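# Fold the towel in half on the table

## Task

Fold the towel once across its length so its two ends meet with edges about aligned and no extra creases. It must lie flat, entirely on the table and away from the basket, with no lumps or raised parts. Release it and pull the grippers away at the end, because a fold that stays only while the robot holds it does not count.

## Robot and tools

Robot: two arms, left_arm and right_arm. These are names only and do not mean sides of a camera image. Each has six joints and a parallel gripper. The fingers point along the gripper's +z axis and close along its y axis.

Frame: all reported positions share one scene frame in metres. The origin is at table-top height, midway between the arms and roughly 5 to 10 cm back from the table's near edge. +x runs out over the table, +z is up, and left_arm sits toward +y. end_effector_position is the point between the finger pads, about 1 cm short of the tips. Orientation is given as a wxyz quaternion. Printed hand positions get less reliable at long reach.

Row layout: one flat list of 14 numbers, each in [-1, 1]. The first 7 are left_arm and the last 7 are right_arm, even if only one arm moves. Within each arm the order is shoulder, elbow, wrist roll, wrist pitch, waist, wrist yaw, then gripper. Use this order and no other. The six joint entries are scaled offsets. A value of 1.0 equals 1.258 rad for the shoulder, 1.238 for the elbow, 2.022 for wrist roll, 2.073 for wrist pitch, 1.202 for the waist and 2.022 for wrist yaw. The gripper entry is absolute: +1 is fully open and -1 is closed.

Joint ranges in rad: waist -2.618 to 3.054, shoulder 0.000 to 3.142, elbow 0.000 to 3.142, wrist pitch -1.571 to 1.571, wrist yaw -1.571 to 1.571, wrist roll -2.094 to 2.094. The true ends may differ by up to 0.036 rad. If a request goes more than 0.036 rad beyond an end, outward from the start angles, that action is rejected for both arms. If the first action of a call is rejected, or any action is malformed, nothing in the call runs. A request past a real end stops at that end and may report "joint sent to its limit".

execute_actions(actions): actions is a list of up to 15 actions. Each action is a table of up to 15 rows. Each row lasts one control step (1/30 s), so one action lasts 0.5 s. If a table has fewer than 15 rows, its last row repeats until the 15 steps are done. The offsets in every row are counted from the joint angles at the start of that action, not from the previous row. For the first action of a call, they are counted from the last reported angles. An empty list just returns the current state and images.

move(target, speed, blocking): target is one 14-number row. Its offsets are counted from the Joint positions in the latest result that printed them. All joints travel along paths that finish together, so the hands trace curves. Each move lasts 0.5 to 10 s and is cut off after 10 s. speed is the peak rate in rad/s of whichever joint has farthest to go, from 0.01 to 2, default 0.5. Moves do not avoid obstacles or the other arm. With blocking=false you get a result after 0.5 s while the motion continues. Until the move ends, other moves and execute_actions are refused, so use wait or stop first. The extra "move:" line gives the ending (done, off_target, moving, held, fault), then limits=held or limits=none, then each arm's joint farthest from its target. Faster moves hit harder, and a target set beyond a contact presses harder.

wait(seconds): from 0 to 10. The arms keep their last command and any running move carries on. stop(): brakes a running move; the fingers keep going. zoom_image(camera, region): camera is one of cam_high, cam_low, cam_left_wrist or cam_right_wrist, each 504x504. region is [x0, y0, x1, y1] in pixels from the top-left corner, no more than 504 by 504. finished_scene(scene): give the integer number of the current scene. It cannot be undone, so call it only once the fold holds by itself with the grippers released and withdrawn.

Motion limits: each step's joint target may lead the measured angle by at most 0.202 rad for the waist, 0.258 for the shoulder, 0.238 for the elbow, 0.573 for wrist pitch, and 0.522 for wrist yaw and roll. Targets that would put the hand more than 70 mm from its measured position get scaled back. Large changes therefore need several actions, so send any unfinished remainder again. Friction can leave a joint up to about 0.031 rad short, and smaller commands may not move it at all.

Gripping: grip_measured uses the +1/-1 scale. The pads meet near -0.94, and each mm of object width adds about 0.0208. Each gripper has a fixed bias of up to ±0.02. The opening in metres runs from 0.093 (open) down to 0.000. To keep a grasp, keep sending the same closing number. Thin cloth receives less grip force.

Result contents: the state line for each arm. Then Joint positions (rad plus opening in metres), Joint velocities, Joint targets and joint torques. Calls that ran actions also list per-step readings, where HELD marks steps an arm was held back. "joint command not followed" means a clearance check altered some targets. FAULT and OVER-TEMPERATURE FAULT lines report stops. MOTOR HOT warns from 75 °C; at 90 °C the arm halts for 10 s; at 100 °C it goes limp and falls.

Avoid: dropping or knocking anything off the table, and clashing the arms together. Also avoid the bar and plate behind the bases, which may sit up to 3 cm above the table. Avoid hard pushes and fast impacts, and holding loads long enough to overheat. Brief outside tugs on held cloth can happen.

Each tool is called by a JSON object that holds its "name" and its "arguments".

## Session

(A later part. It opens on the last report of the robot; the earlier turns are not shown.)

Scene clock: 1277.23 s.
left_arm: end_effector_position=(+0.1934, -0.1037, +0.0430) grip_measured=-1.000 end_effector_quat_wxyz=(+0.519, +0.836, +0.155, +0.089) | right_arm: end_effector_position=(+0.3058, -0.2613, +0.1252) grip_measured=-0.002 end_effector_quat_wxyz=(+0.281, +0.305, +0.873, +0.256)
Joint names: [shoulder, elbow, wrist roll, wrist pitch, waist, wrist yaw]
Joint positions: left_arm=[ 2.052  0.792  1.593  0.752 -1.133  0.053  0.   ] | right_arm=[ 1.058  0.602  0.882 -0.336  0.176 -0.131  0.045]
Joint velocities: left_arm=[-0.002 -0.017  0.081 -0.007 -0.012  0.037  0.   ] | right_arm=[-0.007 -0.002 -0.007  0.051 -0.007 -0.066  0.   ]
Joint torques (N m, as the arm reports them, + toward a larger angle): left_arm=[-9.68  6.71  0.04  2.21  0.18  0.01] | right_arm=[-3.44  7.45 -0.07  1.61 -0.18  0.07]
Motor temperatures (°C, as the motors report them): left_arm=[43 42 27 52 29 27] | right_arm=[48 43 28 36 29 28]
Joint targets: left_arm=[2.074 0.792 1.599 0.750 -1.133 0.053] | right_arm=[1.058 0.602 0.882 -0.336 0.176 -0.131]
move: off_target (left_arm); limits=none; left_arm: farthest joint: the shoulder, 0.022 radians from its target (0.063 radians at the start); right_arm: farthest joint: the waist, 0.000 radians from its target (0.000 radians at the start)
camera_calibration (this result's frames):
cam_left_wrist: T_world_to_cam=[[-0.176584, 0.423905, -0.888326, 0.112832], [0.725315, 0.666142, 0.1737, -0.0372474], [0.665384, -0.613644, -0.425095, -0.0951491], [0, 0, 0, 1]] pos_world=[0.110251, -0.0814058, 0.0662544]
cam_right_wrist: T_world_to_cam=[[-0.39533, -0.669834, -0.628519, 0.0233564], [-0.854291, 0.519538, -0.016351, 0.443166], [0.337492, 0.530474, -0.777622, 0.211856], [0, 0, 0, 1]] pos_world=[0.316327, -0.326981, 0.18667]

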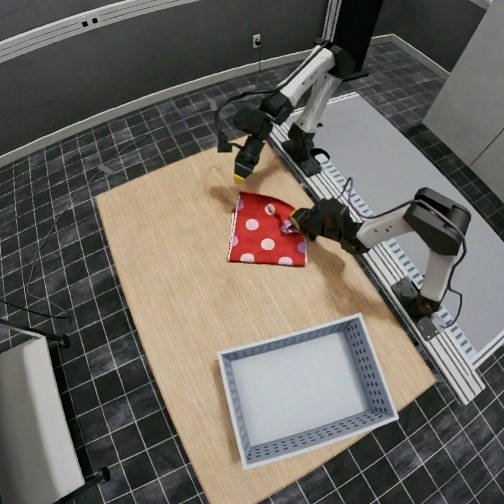

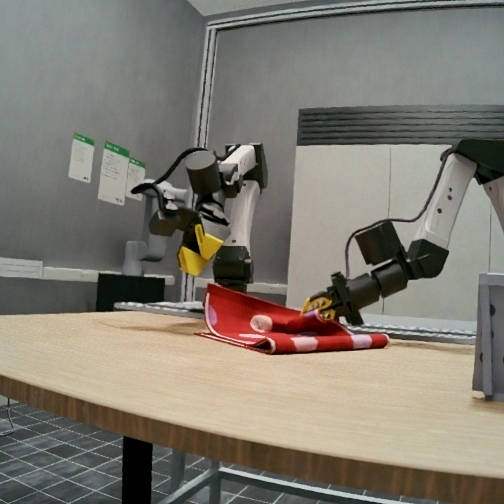

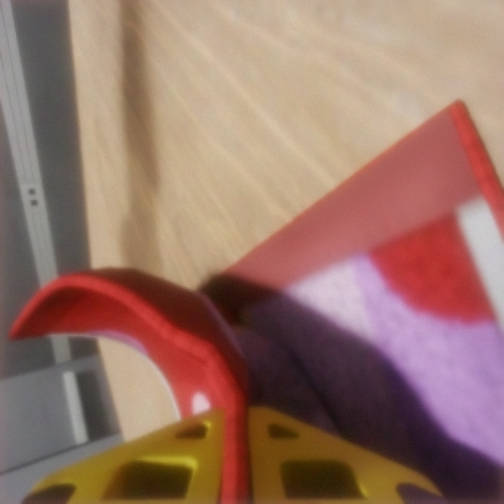

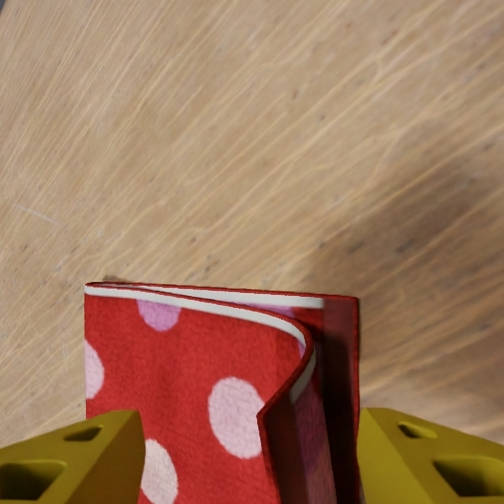

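{"name": "move", "arguments": {"target": [-0.04,-0.05,-0.15,-0.01,-0.075,0.04,-1, -0.1,0,0,0,-0.2,0,0], "speed": 0.3}}

{"name": "zoom_image", "arguments": {"camera": "cam_high", "region": [200,170,360,300]}}

{"name": "zoom_image", "arguments": {"camera": "cam_low", "region": [180,250,400,370]}}

Scene clock: 1292.03 s.
left_arm: end_effector_position=(+0.1417, -0.1086, +0.0452) grip_measured=-1.000 end_effector_quat_wxyz=(+0.522, +0.822, +0.226, -0.037) | right_arm: end_effector_position=(+0.3135, -0.3321, +0.1526) grip_measured=-0.002 end_effector_quat_wxyz=(+0.351, +0.392, +0.817, +0.237)
Joint names: [shoulder, elbow, wrist roll, wrist pitch, waist, wrist yaw]
Joint positions: left_arm=[ 2.01   0.745  1.3    0.746 -1.213  0.123  0.   ] | right_arm=[ 0.952  0.602  0.882 -0.336 -0.054 -0.131  0.045]
Joint velocities: left_arm=[ 0.007  0.002  0.037  0.081 -0.002 -0.081  0.   ] | right_arm=[ 0.007 -0.002 -0.081 -0.007 -0.002  0.051  0.   ]
Joint torques (N m, as the arm reports them, + toward a larger angle): left_arm=[-11.93   5.27  -0.1    2.08  -0.62   0.2 ] | right_arm=[-4.55  7.65 -0.07  1.73 -1.16  0.08]
Motor temperatures (°C, as the motors report them): left_arm=[43 42 27 52 29 27] | right_arm=[46 43 28 37 29 27]
Joint targets: left_arm=[2.001 0.730 1.290 0.731 -1.223 0.134] | right_arm=[0.932 0.602 0.882 -0.335 -0.064 -0.131]
move: done; limits=none; left_arm: farthest joint: the elbow, 0.015 radians from its target (0.062 radians at the start); right_arm: farthest joint: the shoulder, 0.019 radians from its target (0.125 radians at the start)
camera_calibration (this result's frames):
cam_left_wrist: T_world_to_cam=[[-0.417101, 0.364219, -0.832689, 0.13276], [0.744312, 0.662656, -0.0829857, 0.0116735], [0.521561, -0.654394, -0.547487, -0.04136], [0, 0, 0, 1]] pos_world=[0.0682573, -0.083155, 0.0888726]
cam_right_wrist: T_world_to_cam=[[-0.477036, -0.566815, -0.671682, 0.0626345], [-0.705447, 0.702763, -0.092027, 0.512711], [0.524196, 0.429936, -0.735101, 0.169754], [0, 0, 0, 1]] pos_world=[0.302585, -0.397796, 0.21404]

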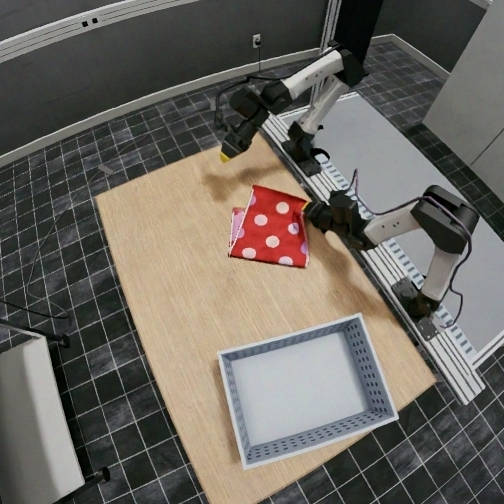

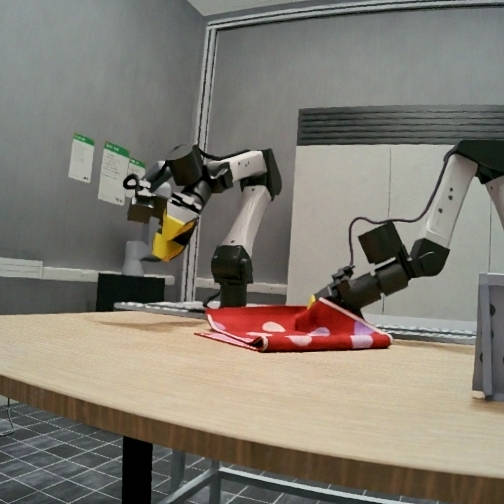

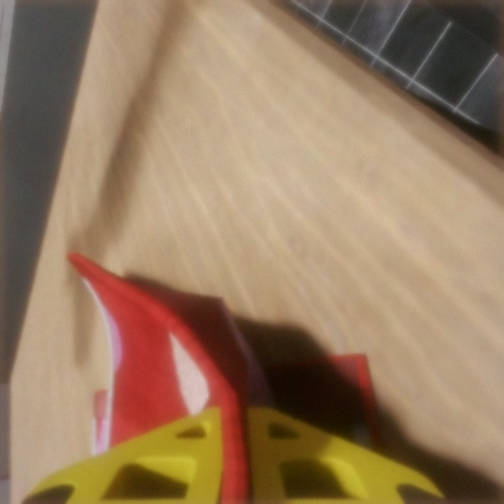

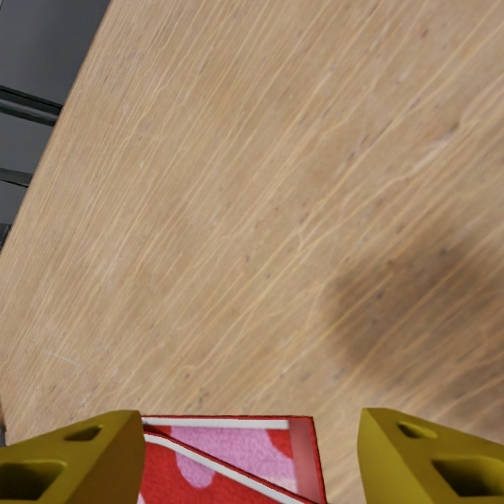

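Region (200, 170, 360, 300) of cam_high's 504x504 image, scaled by 3.150, with more detail than that image has; it fills the top 410 rows of this view, and the rest is white.

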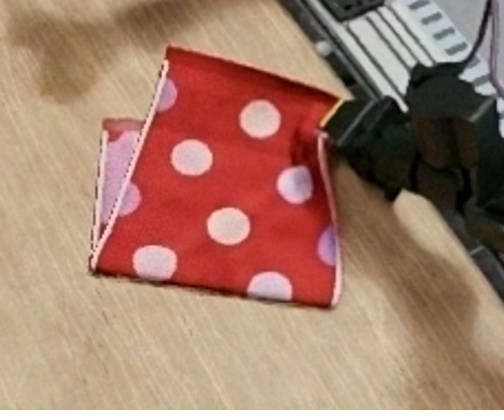

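Region (180, 250, 400, 370) of cam_low's 504x504 image, scaled by 2.291, with more detail than that image has; it fills the top 275 rows of this view, and the rest is white.

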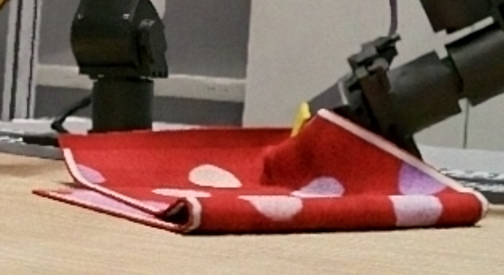

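{"name": "move", "arguments": {"target": [-0.02,0,0,0,-0.17,-0.3,-1, 0,0,0,0,0,0,0], "speed": 0.3}}

{"name": "zoom_image", "arguments": {"camera": "cam_high", "region": [200,170,360,300]}}

Scene clock: 1330.63 s.
left_arm: end_effector_position=(+0.1458, -0.0984, +0.0605) grip_measured=-1.000 end_effector_quat_wxyz=(+0.526, +0.782, +0.290, +0.168) | right_arm: end_effector_position=(+0.3135, -0.3321, +0.1526) grip_measured=-0.002 end_effector_quat_wxyz=(+0.351, +0.392, +0.817, +0.237)
Joint names: [shoulder, elbow, wrist roll, wrist pitch, waist, wrist yaw]
Joint positions: left_arm=[ 1.994  0.745  1.299  0.746 -1.409 -0.477  0.   ] | right_arm=[ 0.952  0.602  0.882 -0.336 -0.054 -0.131  0.045]
Joint velocities: left_arm=[ 0.012  0.002 -0.007 -0.037 -0.012 -0.154  0.   ] | right_arm=[ 0.007 -0.002  0.066 -0.037  0.007 -0.007 -0.   ]
Joint torques (N m, as the arm reports them, + toward a larger angle): left_arm=[-11.91   6.77   0.     2.2   -0.51  -0.2 ] | right_arm=[-2.75  7.66 -0.07  1.73 -0.19  0.08]
Motor temperatures (°C, as the motors report them): left_arm=[45 40 27 51 29 27] | right_arm=[45 43 28 38 29 27]
Joint targets: left_arm=[1.985 0.745 1.300 0.746 -1.417 -0.484] | right_arm=[0.951 0.602 0.882 -0.336 -0.054 -0.131]
move: done; limits=none; left_arm: farthest joint: the waist, 0.009 radians from its target (0.205 radians at the start); right_arm: farthest joint: the waist, 0.000 radians from its target (0.000 radians at the start)
camera_calibration (this result's frames):
cam_left_wrist: T_world_to_cam=[[-0.289577, 0.286055, -0.91341, 0.122093], [0.472114, 0.87282, 0.12367, 0.0509911], [0.832618, -0.395422, -0.3878, -0.0579669], [0, 0, 0, 1]] pos_world=[0.059546, -0.102353, 0.0827351]
cam_right_wrist: T_world_to_cam=[[-0.477036, -0.566815, -0.671682, 0.0626345], [-0.705447, 0.702763, -0.092027, 0.512711], [0.524196, 0.429936, -0.735101, 0.169754], [0, 0, 0, 1]] pos_world=[0.302585, -0.397796, 0.21404]

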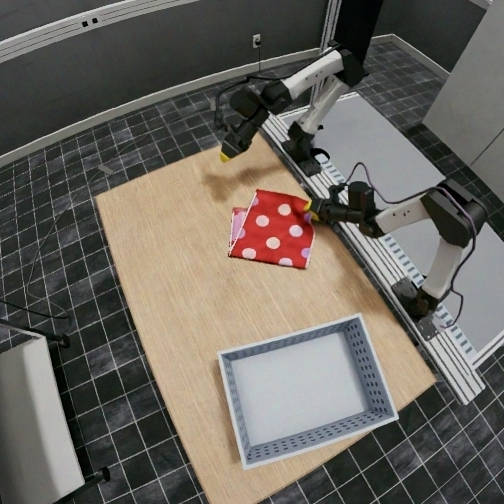

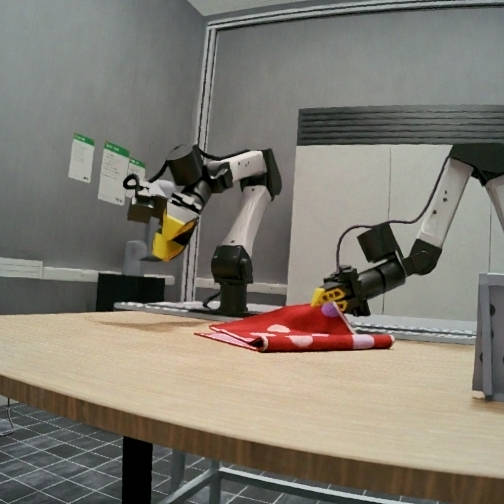

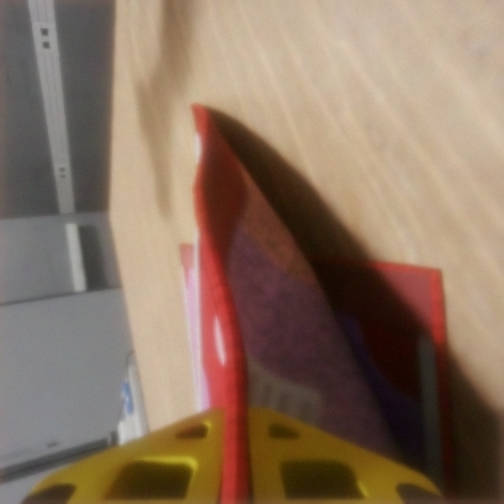

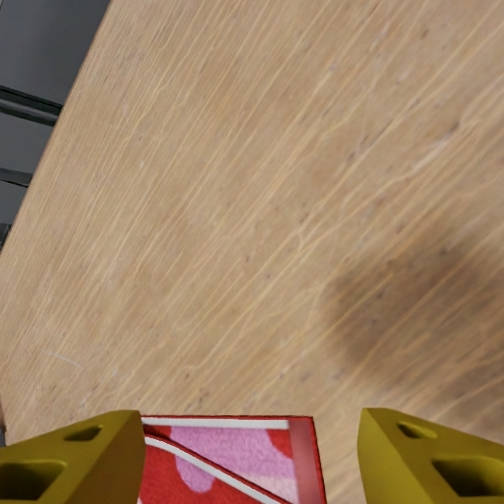

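Region (200, 170, 360, 300) of cam_high's 504x504 image, scaled by 3.150, with more detail than that image has; it fills the top 410 rows of this view, and the rest is white.

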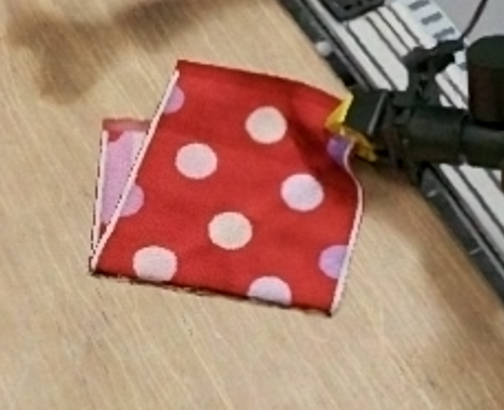

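{"name": "move", "arguments": {"target": [0,0.02,0,0,0.11,0,-1, 0,0,0,0,0,0,0], "speed": 0.2}}

{"name": "zoom_image", "arguments": {"camera": "cam_high", "region": [200,170,360,300]}}

Scene clock: 1341.73 s.
left_arm: end_effector_position=(+0.2011, -0.0802, +0.0637) grip_measured=-1.000 end_effector_quat_wxyz=(+0.518, +0.759, +0.341, +0.198) | right_arm: end_effector_position=(+0.3135, -0.3321, +0.1526) grip_measured=-0.002 end_effector_quat_wxyz=(+0.351, +0.392, +0.817, +0.237)
Joint names: [shoulder, elbow, wrist roll, wrist pitch, waist, wrist yaw]
Joint positions: left_arm=[ 1.994  0.755  1.299  0.746 -1.283 -0.477  0.   ] | right_arm=[ 0.952  0.602  0.882 -0.336 -0.054 -0.131  0.045]
Joint velocities: left_arm=[-0.007 -0.017  0.007 -0.022 -0.007 -0.022  0.   ] | right_arm=[ 0.017 -0.027  0.007 -0.007 -0.007 -0.007 -0.001]
Joint torques (N m, as the arm reports them, + toward a larger angle): left_arm=[-11.15   8.23   0.     2.19   0.6   -0.15] | right_arm=[-2.75  7.65 -0.07  1.73 -0.2   0.08]
Motor temperatures (°C, as the motors report them): left_arm=[45 41 27 52 29 27] | right_arm=[44 43 28 38 29 27]
Joint targets: left_arm=[1.994 0.770 1.299 0.746 -1.276 -0.476] | right_arm=[0.952 0.602 0.882 -0.336 -0.054 -0.131]
move: done; limits=none; left_arm: farthest joint: the elbow, 0.014 radians from its target (0.025 radians at the start); right_arm: farthest joint: the waist, 0.000 radians from its target (0.000 radians at the start)
camera_calibration (this result's frames):
cam_left_wrist: T_world_to_cam=[[-0.325483, 0.23696, -0.915375, 0.139237], [0.359255, 0.926483, 0.112093, 0.0363859], [0.874641, -0.292369, -0.386684, -0.0958188], [0, 0, 0, 1]] pos_world=[0.116055, -0.094719, 0.0863243]
cam_right_wrist: T_world_to_cam=[[-0.477036, -0.566815, -0.671682, 0.0626345], [-0.705447, 0.702763, -0.092027, 0.512711], [0.524196, 0.429936, -0.735101, 0.169754], [0, 0, 0, 1]] pos_world=[0.302585, -0.397796, 0.21404]

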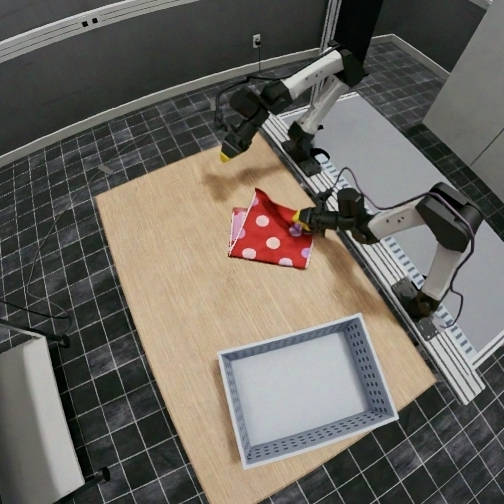

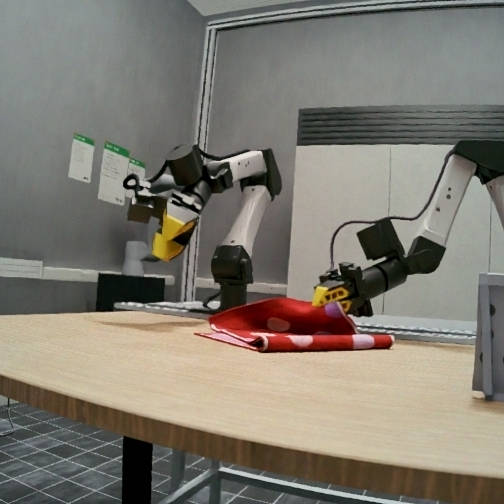

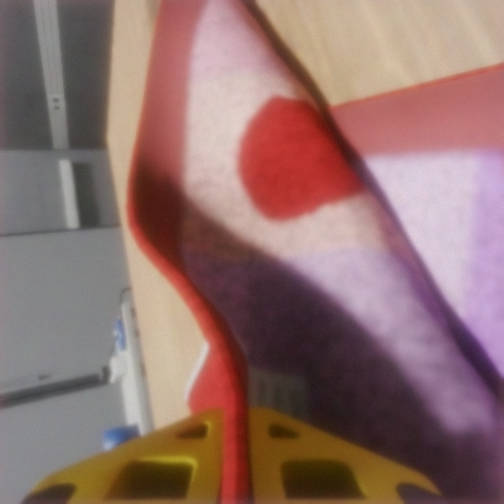

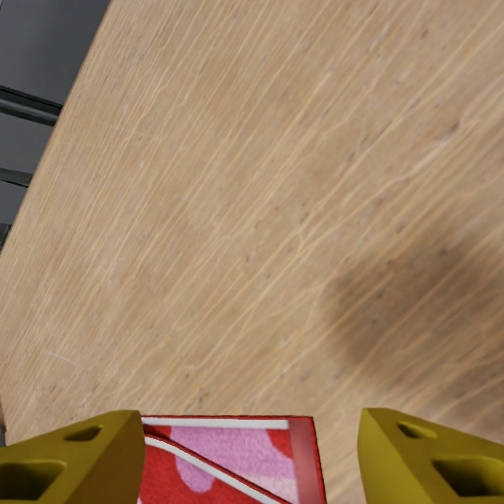

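Region (200, 170, 360, 300) of cam_high's 504x504 image, scaled by 3.150, with more detail than that image has; it fills the top 410 rows of this view, and the rest is white.

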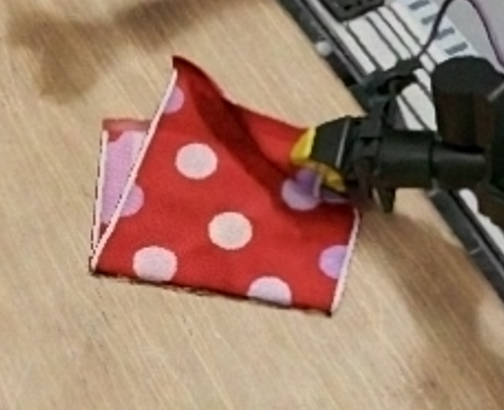

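{"name": "move", "arguments": {"target": [0,-0.01,0,0,-0.09,0,-1, 0.4,0.41,0.05,-0.43,0.37,0.065,0.1], "speed": 0.9}}

{"name": "zoom_image", "arguments": {"camera": "cam_high", "region": [200,170,360,300]}}

Scene clock: 1358.43 s.
left_arm: end_effector_position=(+0.1578, -0.0976, +0.0640) grip_measured=-1.000 end_effector_quat_wxyz=(+0.528, +0.775, +0.301, +0.174) | right_arm: end_effector_position=(+0.2270, -0.2479, +0.1111) grip_measured=+0.098 end_effector_quat_wxyz=(-0.020, +0.295, +0.955, +0.016)
Joint names: [shoulder, elbow, wrist roll, wrist pitch, waist, wrist yaw]
Joint positions: left_arm=[ 1.994  0.755  1.299  0.746 -1.383 -0.477  0.   ] | right_arm=[ 1.444  1.081  0.976 -1.211  0.378 -0.006  0.05 ]
Joint velocities: left_arm=[-0.002  0.012  0.081  0.037 -0.007 -0.066  0.   ] | right_arm=[-0.017 -0.022  0.022 -0.037  0.017  0.007  0.001]
Joint torques (N m, as the arm reports them, + toward a larger angle): left_arm=[-11.14   5.63  -0.01   2.21  -0.52  -0.14] | right_arm=[-4.91  8.37  0.04  0.18  1.1   0.24]
Motor temperatures (°C, as the motors report them): left_arm=[45 41 27 52 29 27] | right_arm=[43 44 28 38 29 27]
Joint targets: left_arm=[1.994 0.743 1.299 0.746 -1.391 -0.477] | right_arm=[1.455 1.110 0.984 -1.227 0.391 -0.000]
move: off_target (right_arm); limits=none; left_arm: farthest joint: the elbow, 0.013 radians from its target (0.013 radians at the start); right_arm: farthest joint: the elbow, 0.029 radians from its target (0.507 radians at the start)
camera_calibration (this result's frames):
cam_left_wrist: T_world_to_cam=[[-0.296297, 0.26884, -0.916479, 0.128156], [0.448978, 0.886139, 0.114786, 0.0497454], [0.842987, -0.377468, -0.383264, -0.0664806], [0, 0, 0, 1]] pos_world=[0.0716798, -0.103629, 0.0862623]
cam_right_wrist: T_world_to_cam=[[-0.5787, -0.815215, -0.0230545, -0.0693775], [-0.737686, 0.511192, 0.441024, 0.289273], [-0.347744, 0.272227, -0.897199, 0.325245], [0, 0, 0, 1]] pos_world=[0.286346, -0.292972, 0.162633]

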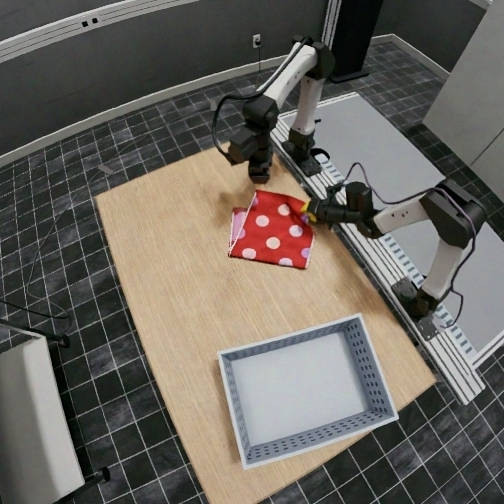

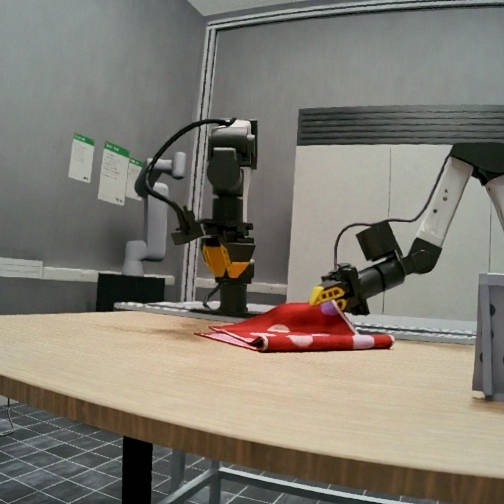

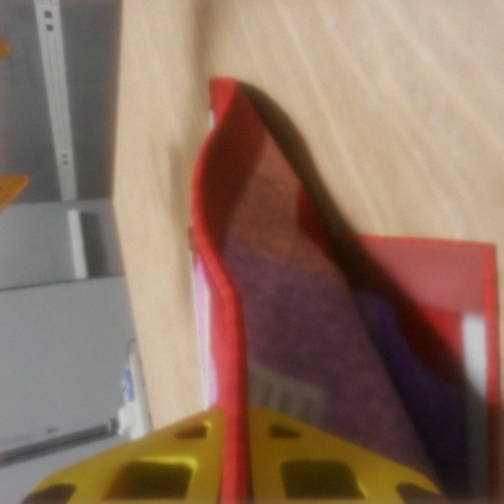

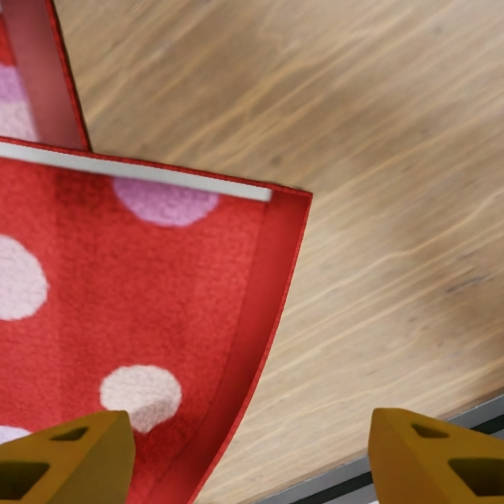

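Region (200, 170, 360, 300) of cam_high's 504x504 image, scaled by 3.150, with more detail than that image has; it fills the top 410 rows of this view, and the rest is white.

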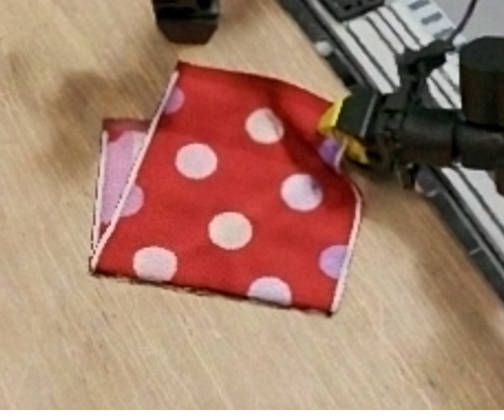

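{"name": "move", "arguments": {"target": [0,0,0,0,0,0,-1, 0.02,-0.18,0.175,0.115,0.075,0,0.1], "speed": 0.5}}

Scene clock: 1381.97 s.
left_arm: end_effector_position=(+0.1578, -0.0976, +0.0640) grip_measured=-1.000 end_effector_quat_wxyz=(+0.528, +0.775, +0.301, +0.174) | right_arm: end_effector_position=(+0.2101, -0.2338, +0.0581) grip_measured=+0.098 end_effector_quat_wxyz=(-0.022, +0.421, +0.907, +0.012)
Joint names: [shoulder, elbow, wrist roll, wrist pitch, waist, wrist yaw]
Joint positions: left_arm=[ 1.994  0.755  1.299  0.746 -1.383 -0.477  0.   ] | right_arm=[ 1.459  0.874  1.321 -0.99   0.453 -0.006  0.05 ]
Joint velocities: left_arm=[-0.007 -0.017 -0.066 -0.066  0.007 -0.007  0.   ] | right_arm=[ 0.012 -0.007 -0.037 -0.007 -0.002 -0.051 -0.   ]
Joint torques (N m, as the arm reports them, + toward a larger angle): left_arm=[-11.13   6.82  -0.01   2.2    0.16  -0.15] | right_arm=[-4.77  4.69  0.03  0.48  1.19  0.16]
Motor temperatures (°C, as the motors report them): left_arm=[45 41 27 52 29 27] | right_arm=[43 44 28 35 29 27]
Joint targets: left_arm=[1.994 0.755 1.299 0.746 -1.383 -0.477] | right_arm=[1.469 0.858 1.329 -0.972 0.468 -0.006]
move: done; limits=none; left_arm: farthest joint: the waist, 0.000 radians from its target (0.000 radians at the start); right_arm: farthest joint: the wrist pitch, 0.018 radians from its target (0.239 radians at the start)
camera_calibration (this result's frames):
cam_left_wrist: T_world_to_cam=[[-0.296297, 0.26884, -0.916479, 0.128156], [0.448978, 0.886139, 0.114786, 0.0497454], [0.842987, -0.377468, -0.383264, -0.0664806], [0, 0, 0, 1]] pos_world=[0.0716798, -0.103629, 0.0862623]
cam_right_wrist: T_world_to_cam=[[-0.774931, -0.631998, -0.00776954, 0.0143556], [-0.569085, 0.692335, 0.443638, 0.29976], [-0.274999, 0.34821, -0.896173, 0.270379], [0, 0, 0, 1]] pos_world=[0.256068, -0.292611, 0.109433]

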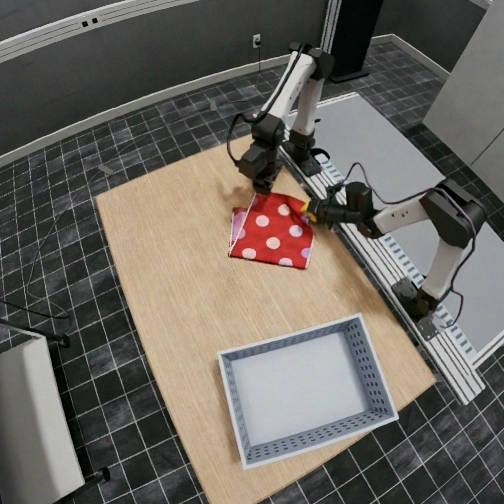

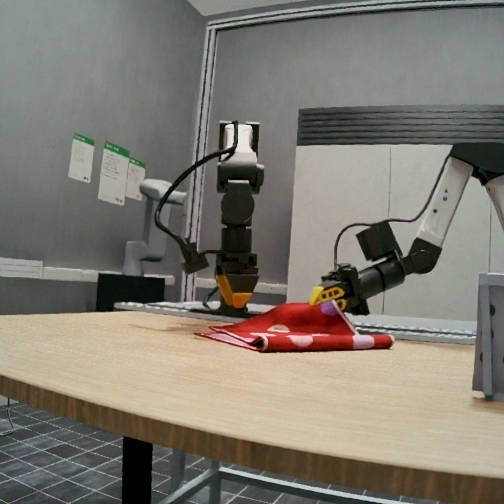

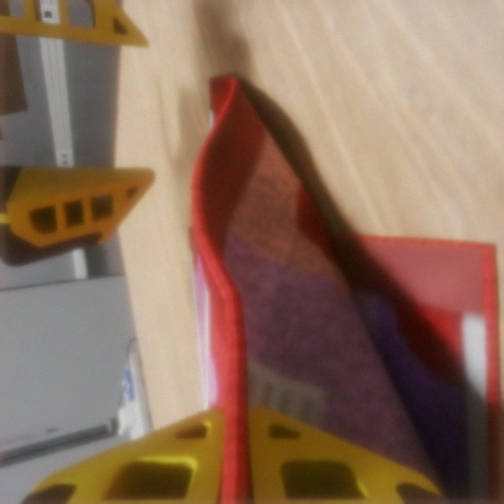

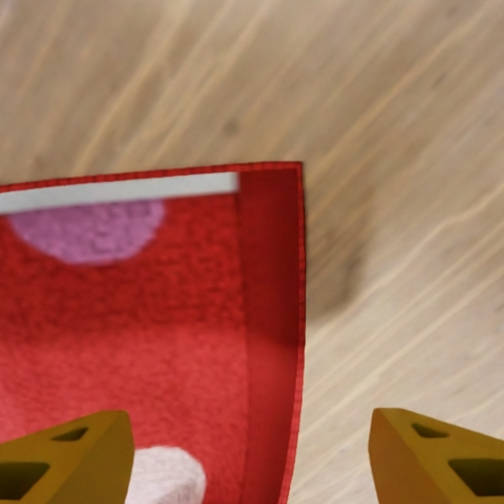

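{"name": "execute_actions", "arguments": {"actions": [[[0,0,0,0,0,0,-1,0,0.02,-0.05,0,-0.1,0,0.1]],[[0,0,0,0,0,0,-1,0.14,0,0,0,0,0,0.1]]]}}

Scene clock: 1396.43 s.
left_arm: end_effector_position=(+0.1578, -0.0976, +0.0640) grip_measured=-1.000 end_effector_quat_wxyz=(+0.528, +0.775, +0.301, +0.174) | right_arm: end_effector_position=(+0.2079, -0.2610, +0.0213) grip_measured=+0.098 end_effector_quat_wxyz=(-0.084, +0.430, +0.898, -0.049)
Joint names: [shoulder, elbow, wrist roll, wrist pitch, waist, wrist yaw]
Joint positions: left_arm=[ 1.994  0.755  1.299  0.746 -1.383 -0.477  0.   ] | right_arm=[ 1.643  0.88   1.231 -0.986  0.336 -0.006  0.05 ]
Joint velocities: left_arm=[ 0.002 -0.012 -0.007 -0.022  0.007  0.037  0.   ] | right_arm=[-0.012  0.002 -0.022 -0.007 -0.002 -0.007 -0.   ]
Joint torques (N m, as the arm reports them, + toward a larger angle): left_arm=[-11.18   6.83  -0.01   2.21   0.17  -0.14] | right_arm=[-7.36  4.69 -0.03 -0.05 -0.19  0.16]
Motor temperatures (°C, as the motors report them): left_arm=[45 41 27 52 29 27] | right_arm=[43 43 28 35 29 27]
Joint targets: left_arm=[1.994 0.755 1.299 0.746 -1.383 -0.477] | right_arm=[1.636 0.874 1.231 -0.990 0.336 -0.006]
Step readings (joint positions; steps 1 to 15: 1st action; 16 to 30: 2nd action):
0: left_arm=[1.994 0.755 1.299 0.746 -1.383 -0.477] | right_arm=[1.459 0.874 1.321 -0.990 0.453 -0.006]
1: left_arm=[1.994 0.755 1.299 0.746 -1.383 -0.477] | right_arm=[1.459 0.874 1.307 -0.990 0.439 -0.012]
2: left_arm=[1.994 0.755 1.299 0.746 -1.383 -0.477] | right_arm=[1.459 0.874 1.291 -0.990 0.406 -0.014]
4: left_arm=[1.994 0.755 1.299 0.746 -1.383 -0.477] | right_arm=[1.459 0.874 1.268 -0.990 0.350 -0.008]
8: left_arm=[1.994 0.755 1.299 0.746 -1.383 -0.477] | right_arm=[1.459 0.874 1.244 -0.990 0.336 -0.006]
15: left_arm=[1.994 0.755 1.299 0.746 -1.383 -0.477] | right_arm=[1.459 0.874 1.231 -0.990 0.336 -0.006]
16: left_arm=[1.994 0.755 1.299 0.746 -1.383 -0.477] | right_arm=[1.478 0.876 1.231 -0.993 0.336 -0.006]
17: left_arm=[1.994 0.755 1.299 0.746 -1.383 -0.477] | right_arm=[1.518 0.880 1.231 -0.990 0.336 -0.006]
19: left_arm=[1.994 0.755 1.299 0.746 -1.383 -0.477] | right_arm=[1.605 0.880 1.231 -0.986 0.336 -0.006]
23: left_arm=[1.994 0.755 1.299 0.746 -1.383 -0.477] | right_arm=[1.643 0.880 1.231 -0.986 0.336 -0.006]
30: Joint positions above
camera_calibration (this result's frames):
cam_left_wrist: T_world_to_cam=[[-0.296297, 0.26884, -0.916479, 0.128156], [0.448978, 0.886139, 0.114786, 0.0497454], [0.842987, -0.377468, -0.383264, -0.0664806], [0, 0, 0, 1]] pos_world=[0.0716798, -0.103629, 0.0862623]
cam_right_wrist: T_world_to_cam=[[-0.774932, -0.612297, 0.156755, -0.00329659], [-0.478569, 0.730432, 0.487279, 0.323878], [-0.412858, 0.30259, -0.859062, 0.262228], [0, 0, 0, 1]] pos_world=[0.260706, -0.317937, 0.0679676]

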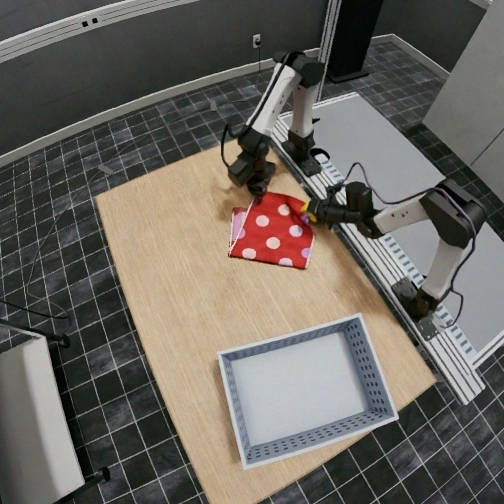

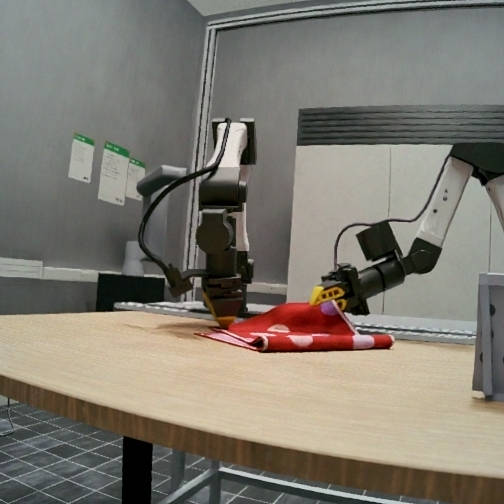

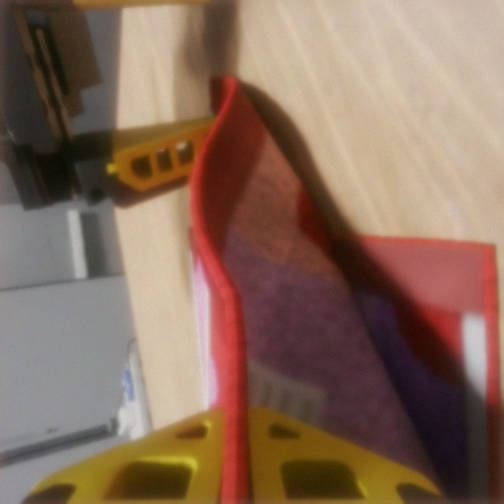

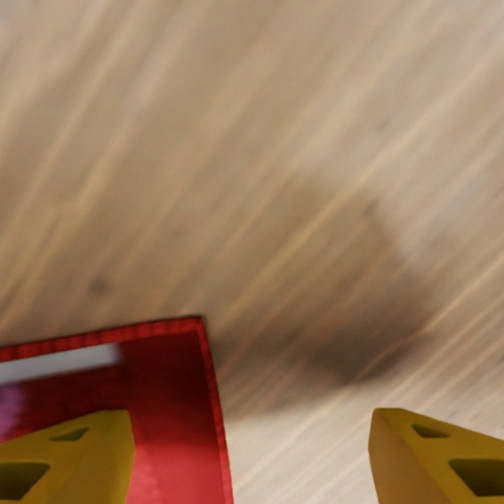

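{"name": "execute_actions", "arguments": {"actions": [[[0,0,0,0,0,0,-1,0.03,0,0,0,0,0,-0.4]],[[0,0,0,0,0,0,-1,0.03,0,0,0,0,0,-0.75]],[[0,0,0,0,0,0,-1,0.03,0,0,0,0,0,-1]],[[0,0,0,0,0,0,-1,-0.12,0,0,0,0,0,-1]]]}}

Scene clock: 1406.63 s.
left_arm: end_effector_position=(+0.1578, -0.0976, +0.0640) grip_measured=-1.000 end_effector_quat_wxyz=(+0.528, +0.775, +0.301, +0.174) | right_arm: end_effector_position=(+0.2194, -0.2562, +0.0429) grip_measured=-1.000 end_effector_quat_wxyz=(-0.044, +0.433, +0.900, -0.003)
Joint names: [shoulder, elbow, wrist roll, wrist pitch, waist, wrist yaw]
Joint positions: left_arm=[ 1.994  0.755  1.299  0.746 -1.383 -0.477  0.   ] | right_arm=[ 1.529  0.876  1.231 -0.973  0.336 -0.015  0.   ]
Joint velocities: left_arm=[-0.002 -0.002  0.007  0.022 -0.002  0.007  0.   ] | right_arm=[-0.037  0.002  0.022 -0.007 -0.017 -0.007  0.   ]
Joint torques (N m, as the arm reports them, + toward a larger angle): left_arm=[-11.18   6.84   0.     2.2    0.18  -0.15] | right_arm=[-6.7   5.88 -0.04  0.2  -0.19  0.16]
Motor temperatures (°C, as the motors report them): left_arm=[45 41 27 52 29 27] | right_arm=[43 42 28 34 29 27]
Joint targets: left_arm=[1.994 0.755 1.299 0.746 -1.383 -0.477] | right_arm=[1.523 0.880 1.231 -0.975 0.336 -0.015]
Step readings (joint positions; steps 1 to 15: 1st action; 16 to 30: 2nd action; 31 to 45: 3rd action; 46 to 60: 4th action):
0: left_arm=[1.994 0.755 1.299 0.746 -1.383 -0.477] | right_arm=[1.643 0.880 1.231 -0.986 0.336 -0.006]
1: left_arm=[1.994 0.755 1.299 0.746 -1.383 -0.477] | right_arm=[1.645 0.880 1.231 -0.986 0.336 -0.006]
2: left_arm=[1.994 0.755 1.299 0.746 -1.383 -0.477] | right_arm=[1.652 0.880 1.231 -0.986 0.336 -0.006]
4: left_arm=[1.994 0.755 1.299 0.746 -1.383 -0.477] | right_arm=[1.662 0.880 1.231 -0.984 0.336 -0.007]
8: left_arm=[1.994 0.755 1.299 0.746 -1.383 -0.477] | right_arm=[1.662 0.880 1.231 -0.984 0.336 -0.007]
15: left_arm=[1.994 0.755 1.299 0.746 -1.383 -0.477] | right_arm=[1.662 0.880 1.231 -0.984 0.336 -0.007]
16: left_arm=[1.994 0.755 1.299 0.746 -1.383 -0.477] | right_arm=[1.662 0.880 1.231 -0.983 0.336 -0.008]
17: left_arm=[1.994 0.755 1.299 0.746 -1.383 -0.477] | right_arm=[1.665 0.880 1.231 -0.982 0.336 -0.009]
19: left_arm=[1.994 0.755 1.299 0.746 -1.383 -0.477] | right_arm=[1.671 0.880 1.231 -0.980 0.336 -0.011]
23: left_arm=[1.994 0.755 1.299 0.746 -1.383 -0.477] | right_arm=[1.671 0.880 1.231 -0.980 0.336 -0.011]
30: left_arm=[1.994 0.755 1.299 0.746 -1.383 -0.477] | right_arm=[1.671 0.880 1.231 -0.980 0.336 -0.011]
31: left_arm=[1.994 0.755 1.299 0.746 -1.383 -0.477] | right_arm=[1.671 0.880 1.231 -0.978 0.336 -0.012]
32: left_arm=[1.994 0.755 1.299 0.746 -1.383 -0.477] | right_arm=[1.672 0.880 1.231 -0.975 0.336 -0.014]
34: left_arm=[1.994 0.755 1.299 0.746 -1.383 -0.477] | right_arm=[1.674 0.880 1.231 -0.975 0.336 -0.015]
38: left_arm=[1.994 0.755 1.299 0.746 -1.383 -0.477] | right_arm=[1.674 0.880 1.231 -0.975 0.336 -0.015]
45: left_arm=[1.994 0.755 1.299 0.746 -1.383 -0.477] | right_arm=[1.674 0.880 1.231 -0.975 0.336 -0.015]
46: left_arm=[1.994 0.755 1.299 0.746 -1.383 -0.477] | right_arm=[1.657 0.879 1.231 -0.972 0.336 -0.015]
47: left_arm=[1.994 0.755 1.299 0.746 -1.383 -0.477] | right_arm=[1.624 0.876 1.231 -0.974 0.336 -0.015]
49: left_arm=[1.994 0.755 1.299 0.746 -1.383 -0.477] | right_arm=[1.557 0.876 1.231 -0.973 0.336 -0.015]
53: left_arm=[1.994 0.755 1.299 0.746 -1.383 -0.477] | right_arm=[1.529 0.876 1.231 -0.973 0.336 -0.015]
60: Joint positions above
camera_calibration (this result's frames):
cam_left_wrist: T_world_to_cam=[[-0.296297, 0.26884, -0.916479, 0.128156], [0.448978, 0.886139, 0.114786, 0.0497454], [0.842987, -0.377468, -0.383264, -0.0664806], [0, 0, 0, 1]] pos_world=[0.0716798, -0.103629, 0.0862623]
cam_right_wrist: T_world_to_cam=[[-0.789908, -0.61206, 0.0377915, 0.0136349], [-0.527856, 0.710016, 0.466096, 0.321839], [-0.312111, 0.348224, -0.883927, 0.274784], [0, 0, 0, 1]] pos_world=[0.266418, -0.315852, 0.0923658]

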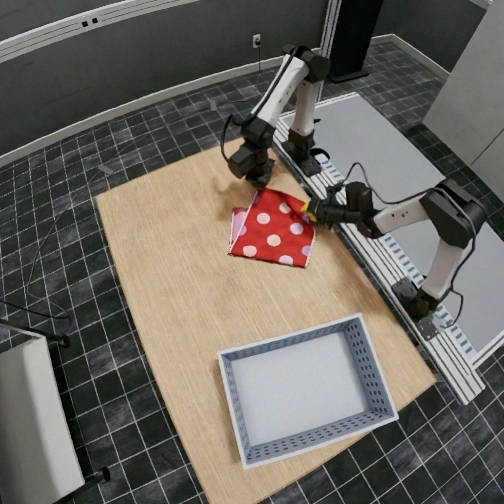

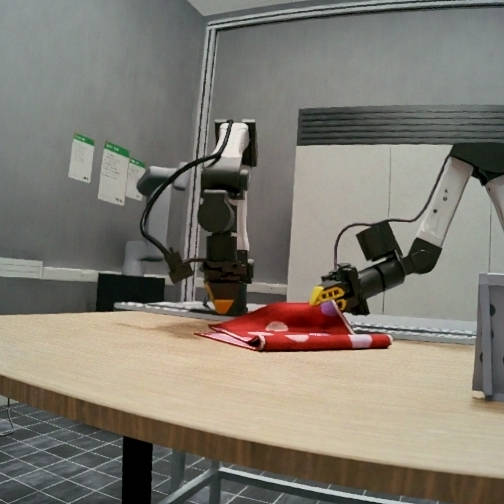

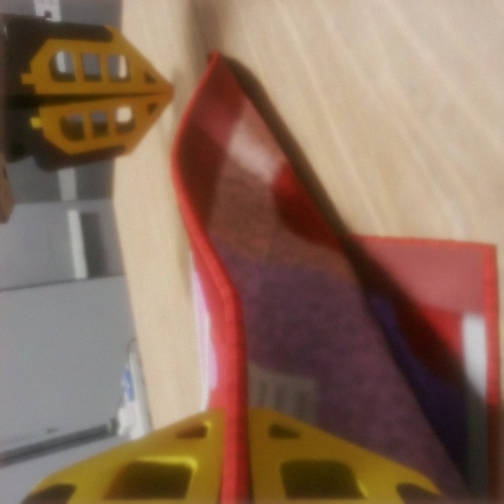

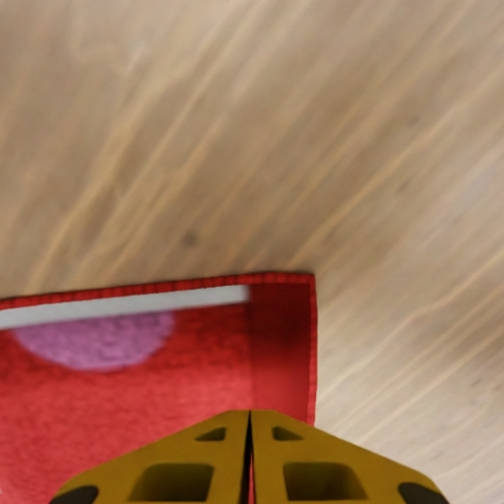

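{"name": "execute_actions", "arguments": {"actions": [[[0,0,0,0,0,0,-1,0,0.03,-0.4,0,0.02,0,-0.2]],[[0,0,0,0,0,0,-1,0,0,-0.39,0,0,0,0.1]],[[0,0,0,0,0,0,-1,0,0,0,0,0,0,0.1]],[[0,0,0,0,0,0,-1,0.15,0,0,0,0,0,0.1]]]}}

Scene clock: 1420.37 s.
left_arm: end_effector_position=(+0.1578, -0.0976, +0.0640) grip_measured=-1.000 end_effector_quat_wxyz=(+0.528, +0.775, +0.301, +0.174) | right_arm: end_effector_position=(+0.2125, -0.2555, +0.0162) grip_measured=+0.098 end_effector_quat_wxyz=(-0.103, -0.308, +0.946, +0.024)
Joint names: [shoulder, elbow, wrist roll, wrist pitch, waist, wrist yaw]
Joint positions: left_arm=[ 1.994  0.755  1.299  0.746 -1.383 -0.477  0.   ] | right_arm=[ 1.693  0.908 -0.281 -0.982  0.347 -0.012  0.05 ]
Joint velocities: left_arm=[ 0.007 -0.002  0.022 -0.007 -0.002 -0.007  0.   ] | right_arm=[-0.007  0.012  0.037 -0.007 -0.007  0.051  0.   ]
Joint torques (N m, as the arm reports them, + toward a larger angle): left_arm=[-11.2    6.79  -0.01   2.21   0.17  -0.15] | right_arm=[-4.85  3.42 -0.05  0.08 -0.35  0.05]
Motor temperatures (°C, as the motors report them): left_arm=[45 41 27 52 29 27] | right_arm=[44 41 28 34 29 27]
Joint targets: left_arm=[1.994 0.755 1.299 0.746 -1.383 -0.477] | right_arm=[1.718 0.886 -0.281 -0.974 0.346 -0.014]
Step readings (joint positions; steps 1 to 15: 1st action; 16 to 30: 2nd action; 31 to 45: 3rd action; 46 to 60: 4th action):
0: left_arm=[1.994 0.755 1.299 0.746 -1.383 -0.477] | right_arm=[1.529 0.876 1.231 -0.973 0.336 -0.015]
1: left_arm=[1.994 0.755 1.299 0.746 -1.383 -0.477] | right_arm=[1.529 0.876 1.157 -0.974 0.337 -0.015]
2: left_arm=[1.994 0.755 1.299 0.746 -1.383 -0.477] | right_arm=[1.529 0.876 1.058 -0.974 0.339 -0.015]
4: left_arm=[1.994 0.755 1.299 0.746 -1.383 -0.477] | right_arm=[1.529 0.880 0.862 -0.974 0.344 -0.015]
8: left_arm=[1.994 0.755 1.299 0.746 -1.383 -0.477] | right_arm=[1.529 0.887 0.606 -0.974 0.346 -0.015]
15: left_arm=[1.994 0.755 1.299 0.746 -1.383 -0.477] | right_arm=[1.529 0.887 0.467 -0.974 0.346 -0.015]
16: left_arm=[1.994 0.755 1.299 0.746 -1.383 -0.477] | right_arm=[1.529 0.887 0.391 -0.974 0.346 -0.014]
17: left_arm=[1.994 0.755 1.299 0.746 -1.383 -0.477] | right_arm=[1.529 0.887 0.292 -0.974 0.346 -0.014]
19: left_arm=[1.994 0.755 1.299 0.746 -1.383 -0.477] | right_arm=[1.529 0.887 0.097 -0.974 0.346 -0.014]
23: left_arm=[1.994 0.755 1.299 0.746 -1.383 -0.477] | right_arm=[1.529 0.887 -0.147 -0.974 0.346 -0.014]
30: left_arm=[1.994 0.755 1.299 0.746 -1.383 -0.477] | right_arm=[1.529 0.887 -0.279 -0.974 0.346 -0.014]
31: left_arm=[1.994 0.755 1.299 0.746 -1.383 -0.477] | right_arm=[1.529 0.887 -0.281 -0.974 0.346 -0.014]
32: left_arm=[1.994 0.755 1.299 0.746 -1.383 -0.477] | right_arm=[1.529 0.887 -0.281 -0.974 0.346 -0.014]
34: left_arm=[1.994 0.755 1.299 0.746 -1.383 -0.477] | right_arm=[1.529 0.887 -0.281 -0.974 0.346 -0.014]
38: left_arm=[1.994 0.755 1.299 0.746 -1.383 -0.477] | right_arm=[1.529 0.887 -0.281 -0.974 0.346 -0.014]
45: left_arm=[1.994 0.755 1.299 0.746 -1.383 -0.477] | right_arm=[1.529 0.887 -0.281 -0.974 0.346 -0.014]
46: left_arm=[1.994 0.755 1.299 0.746 -1.383 -0.477] | right_arm=[1.549 0.889 -0.281 -0.977 0.346 -0.014]
47: left_arm=[1.994 0.755 1.299 0.746 -1.383 -0.477] | right_arm=[1.592 0.894 -0.281 -0.973 0.346 -0.014]
49: left_arm=[1.994 0.755 1.299 0.746 -1.383 -0.477] | right_arm=[1.684 0.894 -0.283 -0.968 0.346 -0.013]
53: left_arm=[1.994 0.755 1.299 0.746 -1.383 -0.477] | right_arm=[1.693 0.908 -0.281 -0.982 0.347 -0.012]
60: Joint positions above
camera_calibration (this result's frames):
cam_left_wrist: T_world_to_cam=[[-0.296297, 0.26884, -0.916479, 0.128156], [0.448978, 0.886139, 0.114786, 0.0497454], [0.842987, -0.377468, -0.383264, -0.0664806], [0, 0, 0, 1]] pos_world=[0.0716798, -0.103629, 0.0862623]
cam_right_wrist: T_world_to_cam=[[0.562457, -0.819392, -0.110631, -0.328235], [-0.648025, -0.519963, 0.556508, 0.0399543], [-0.513522, -0.24132, -0.823444, 0.139899], [0, 0, 0, 1]] pos_world=[0.282351, -0.214418, 0.056651]

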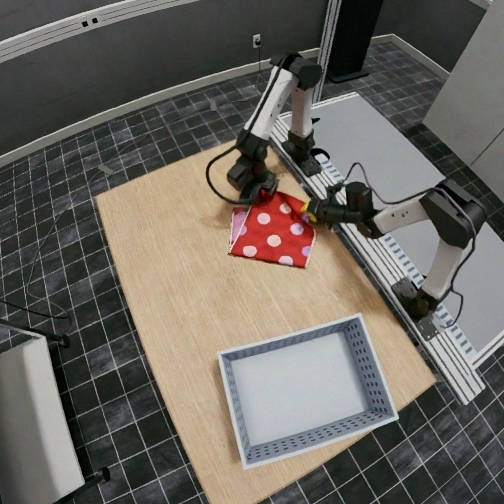

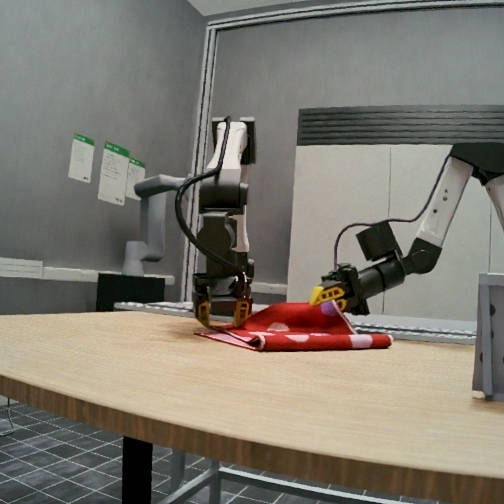

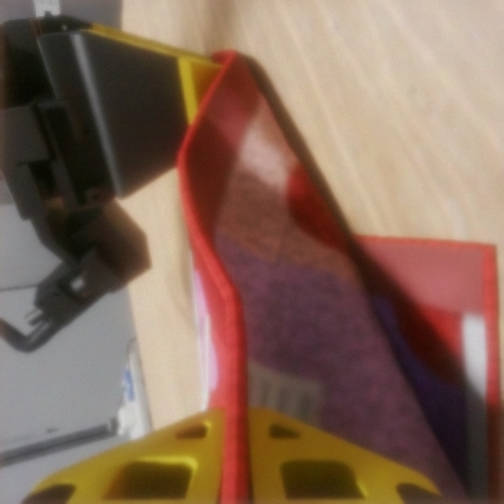

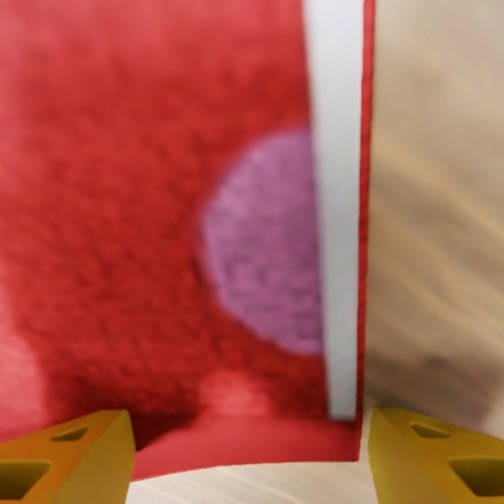

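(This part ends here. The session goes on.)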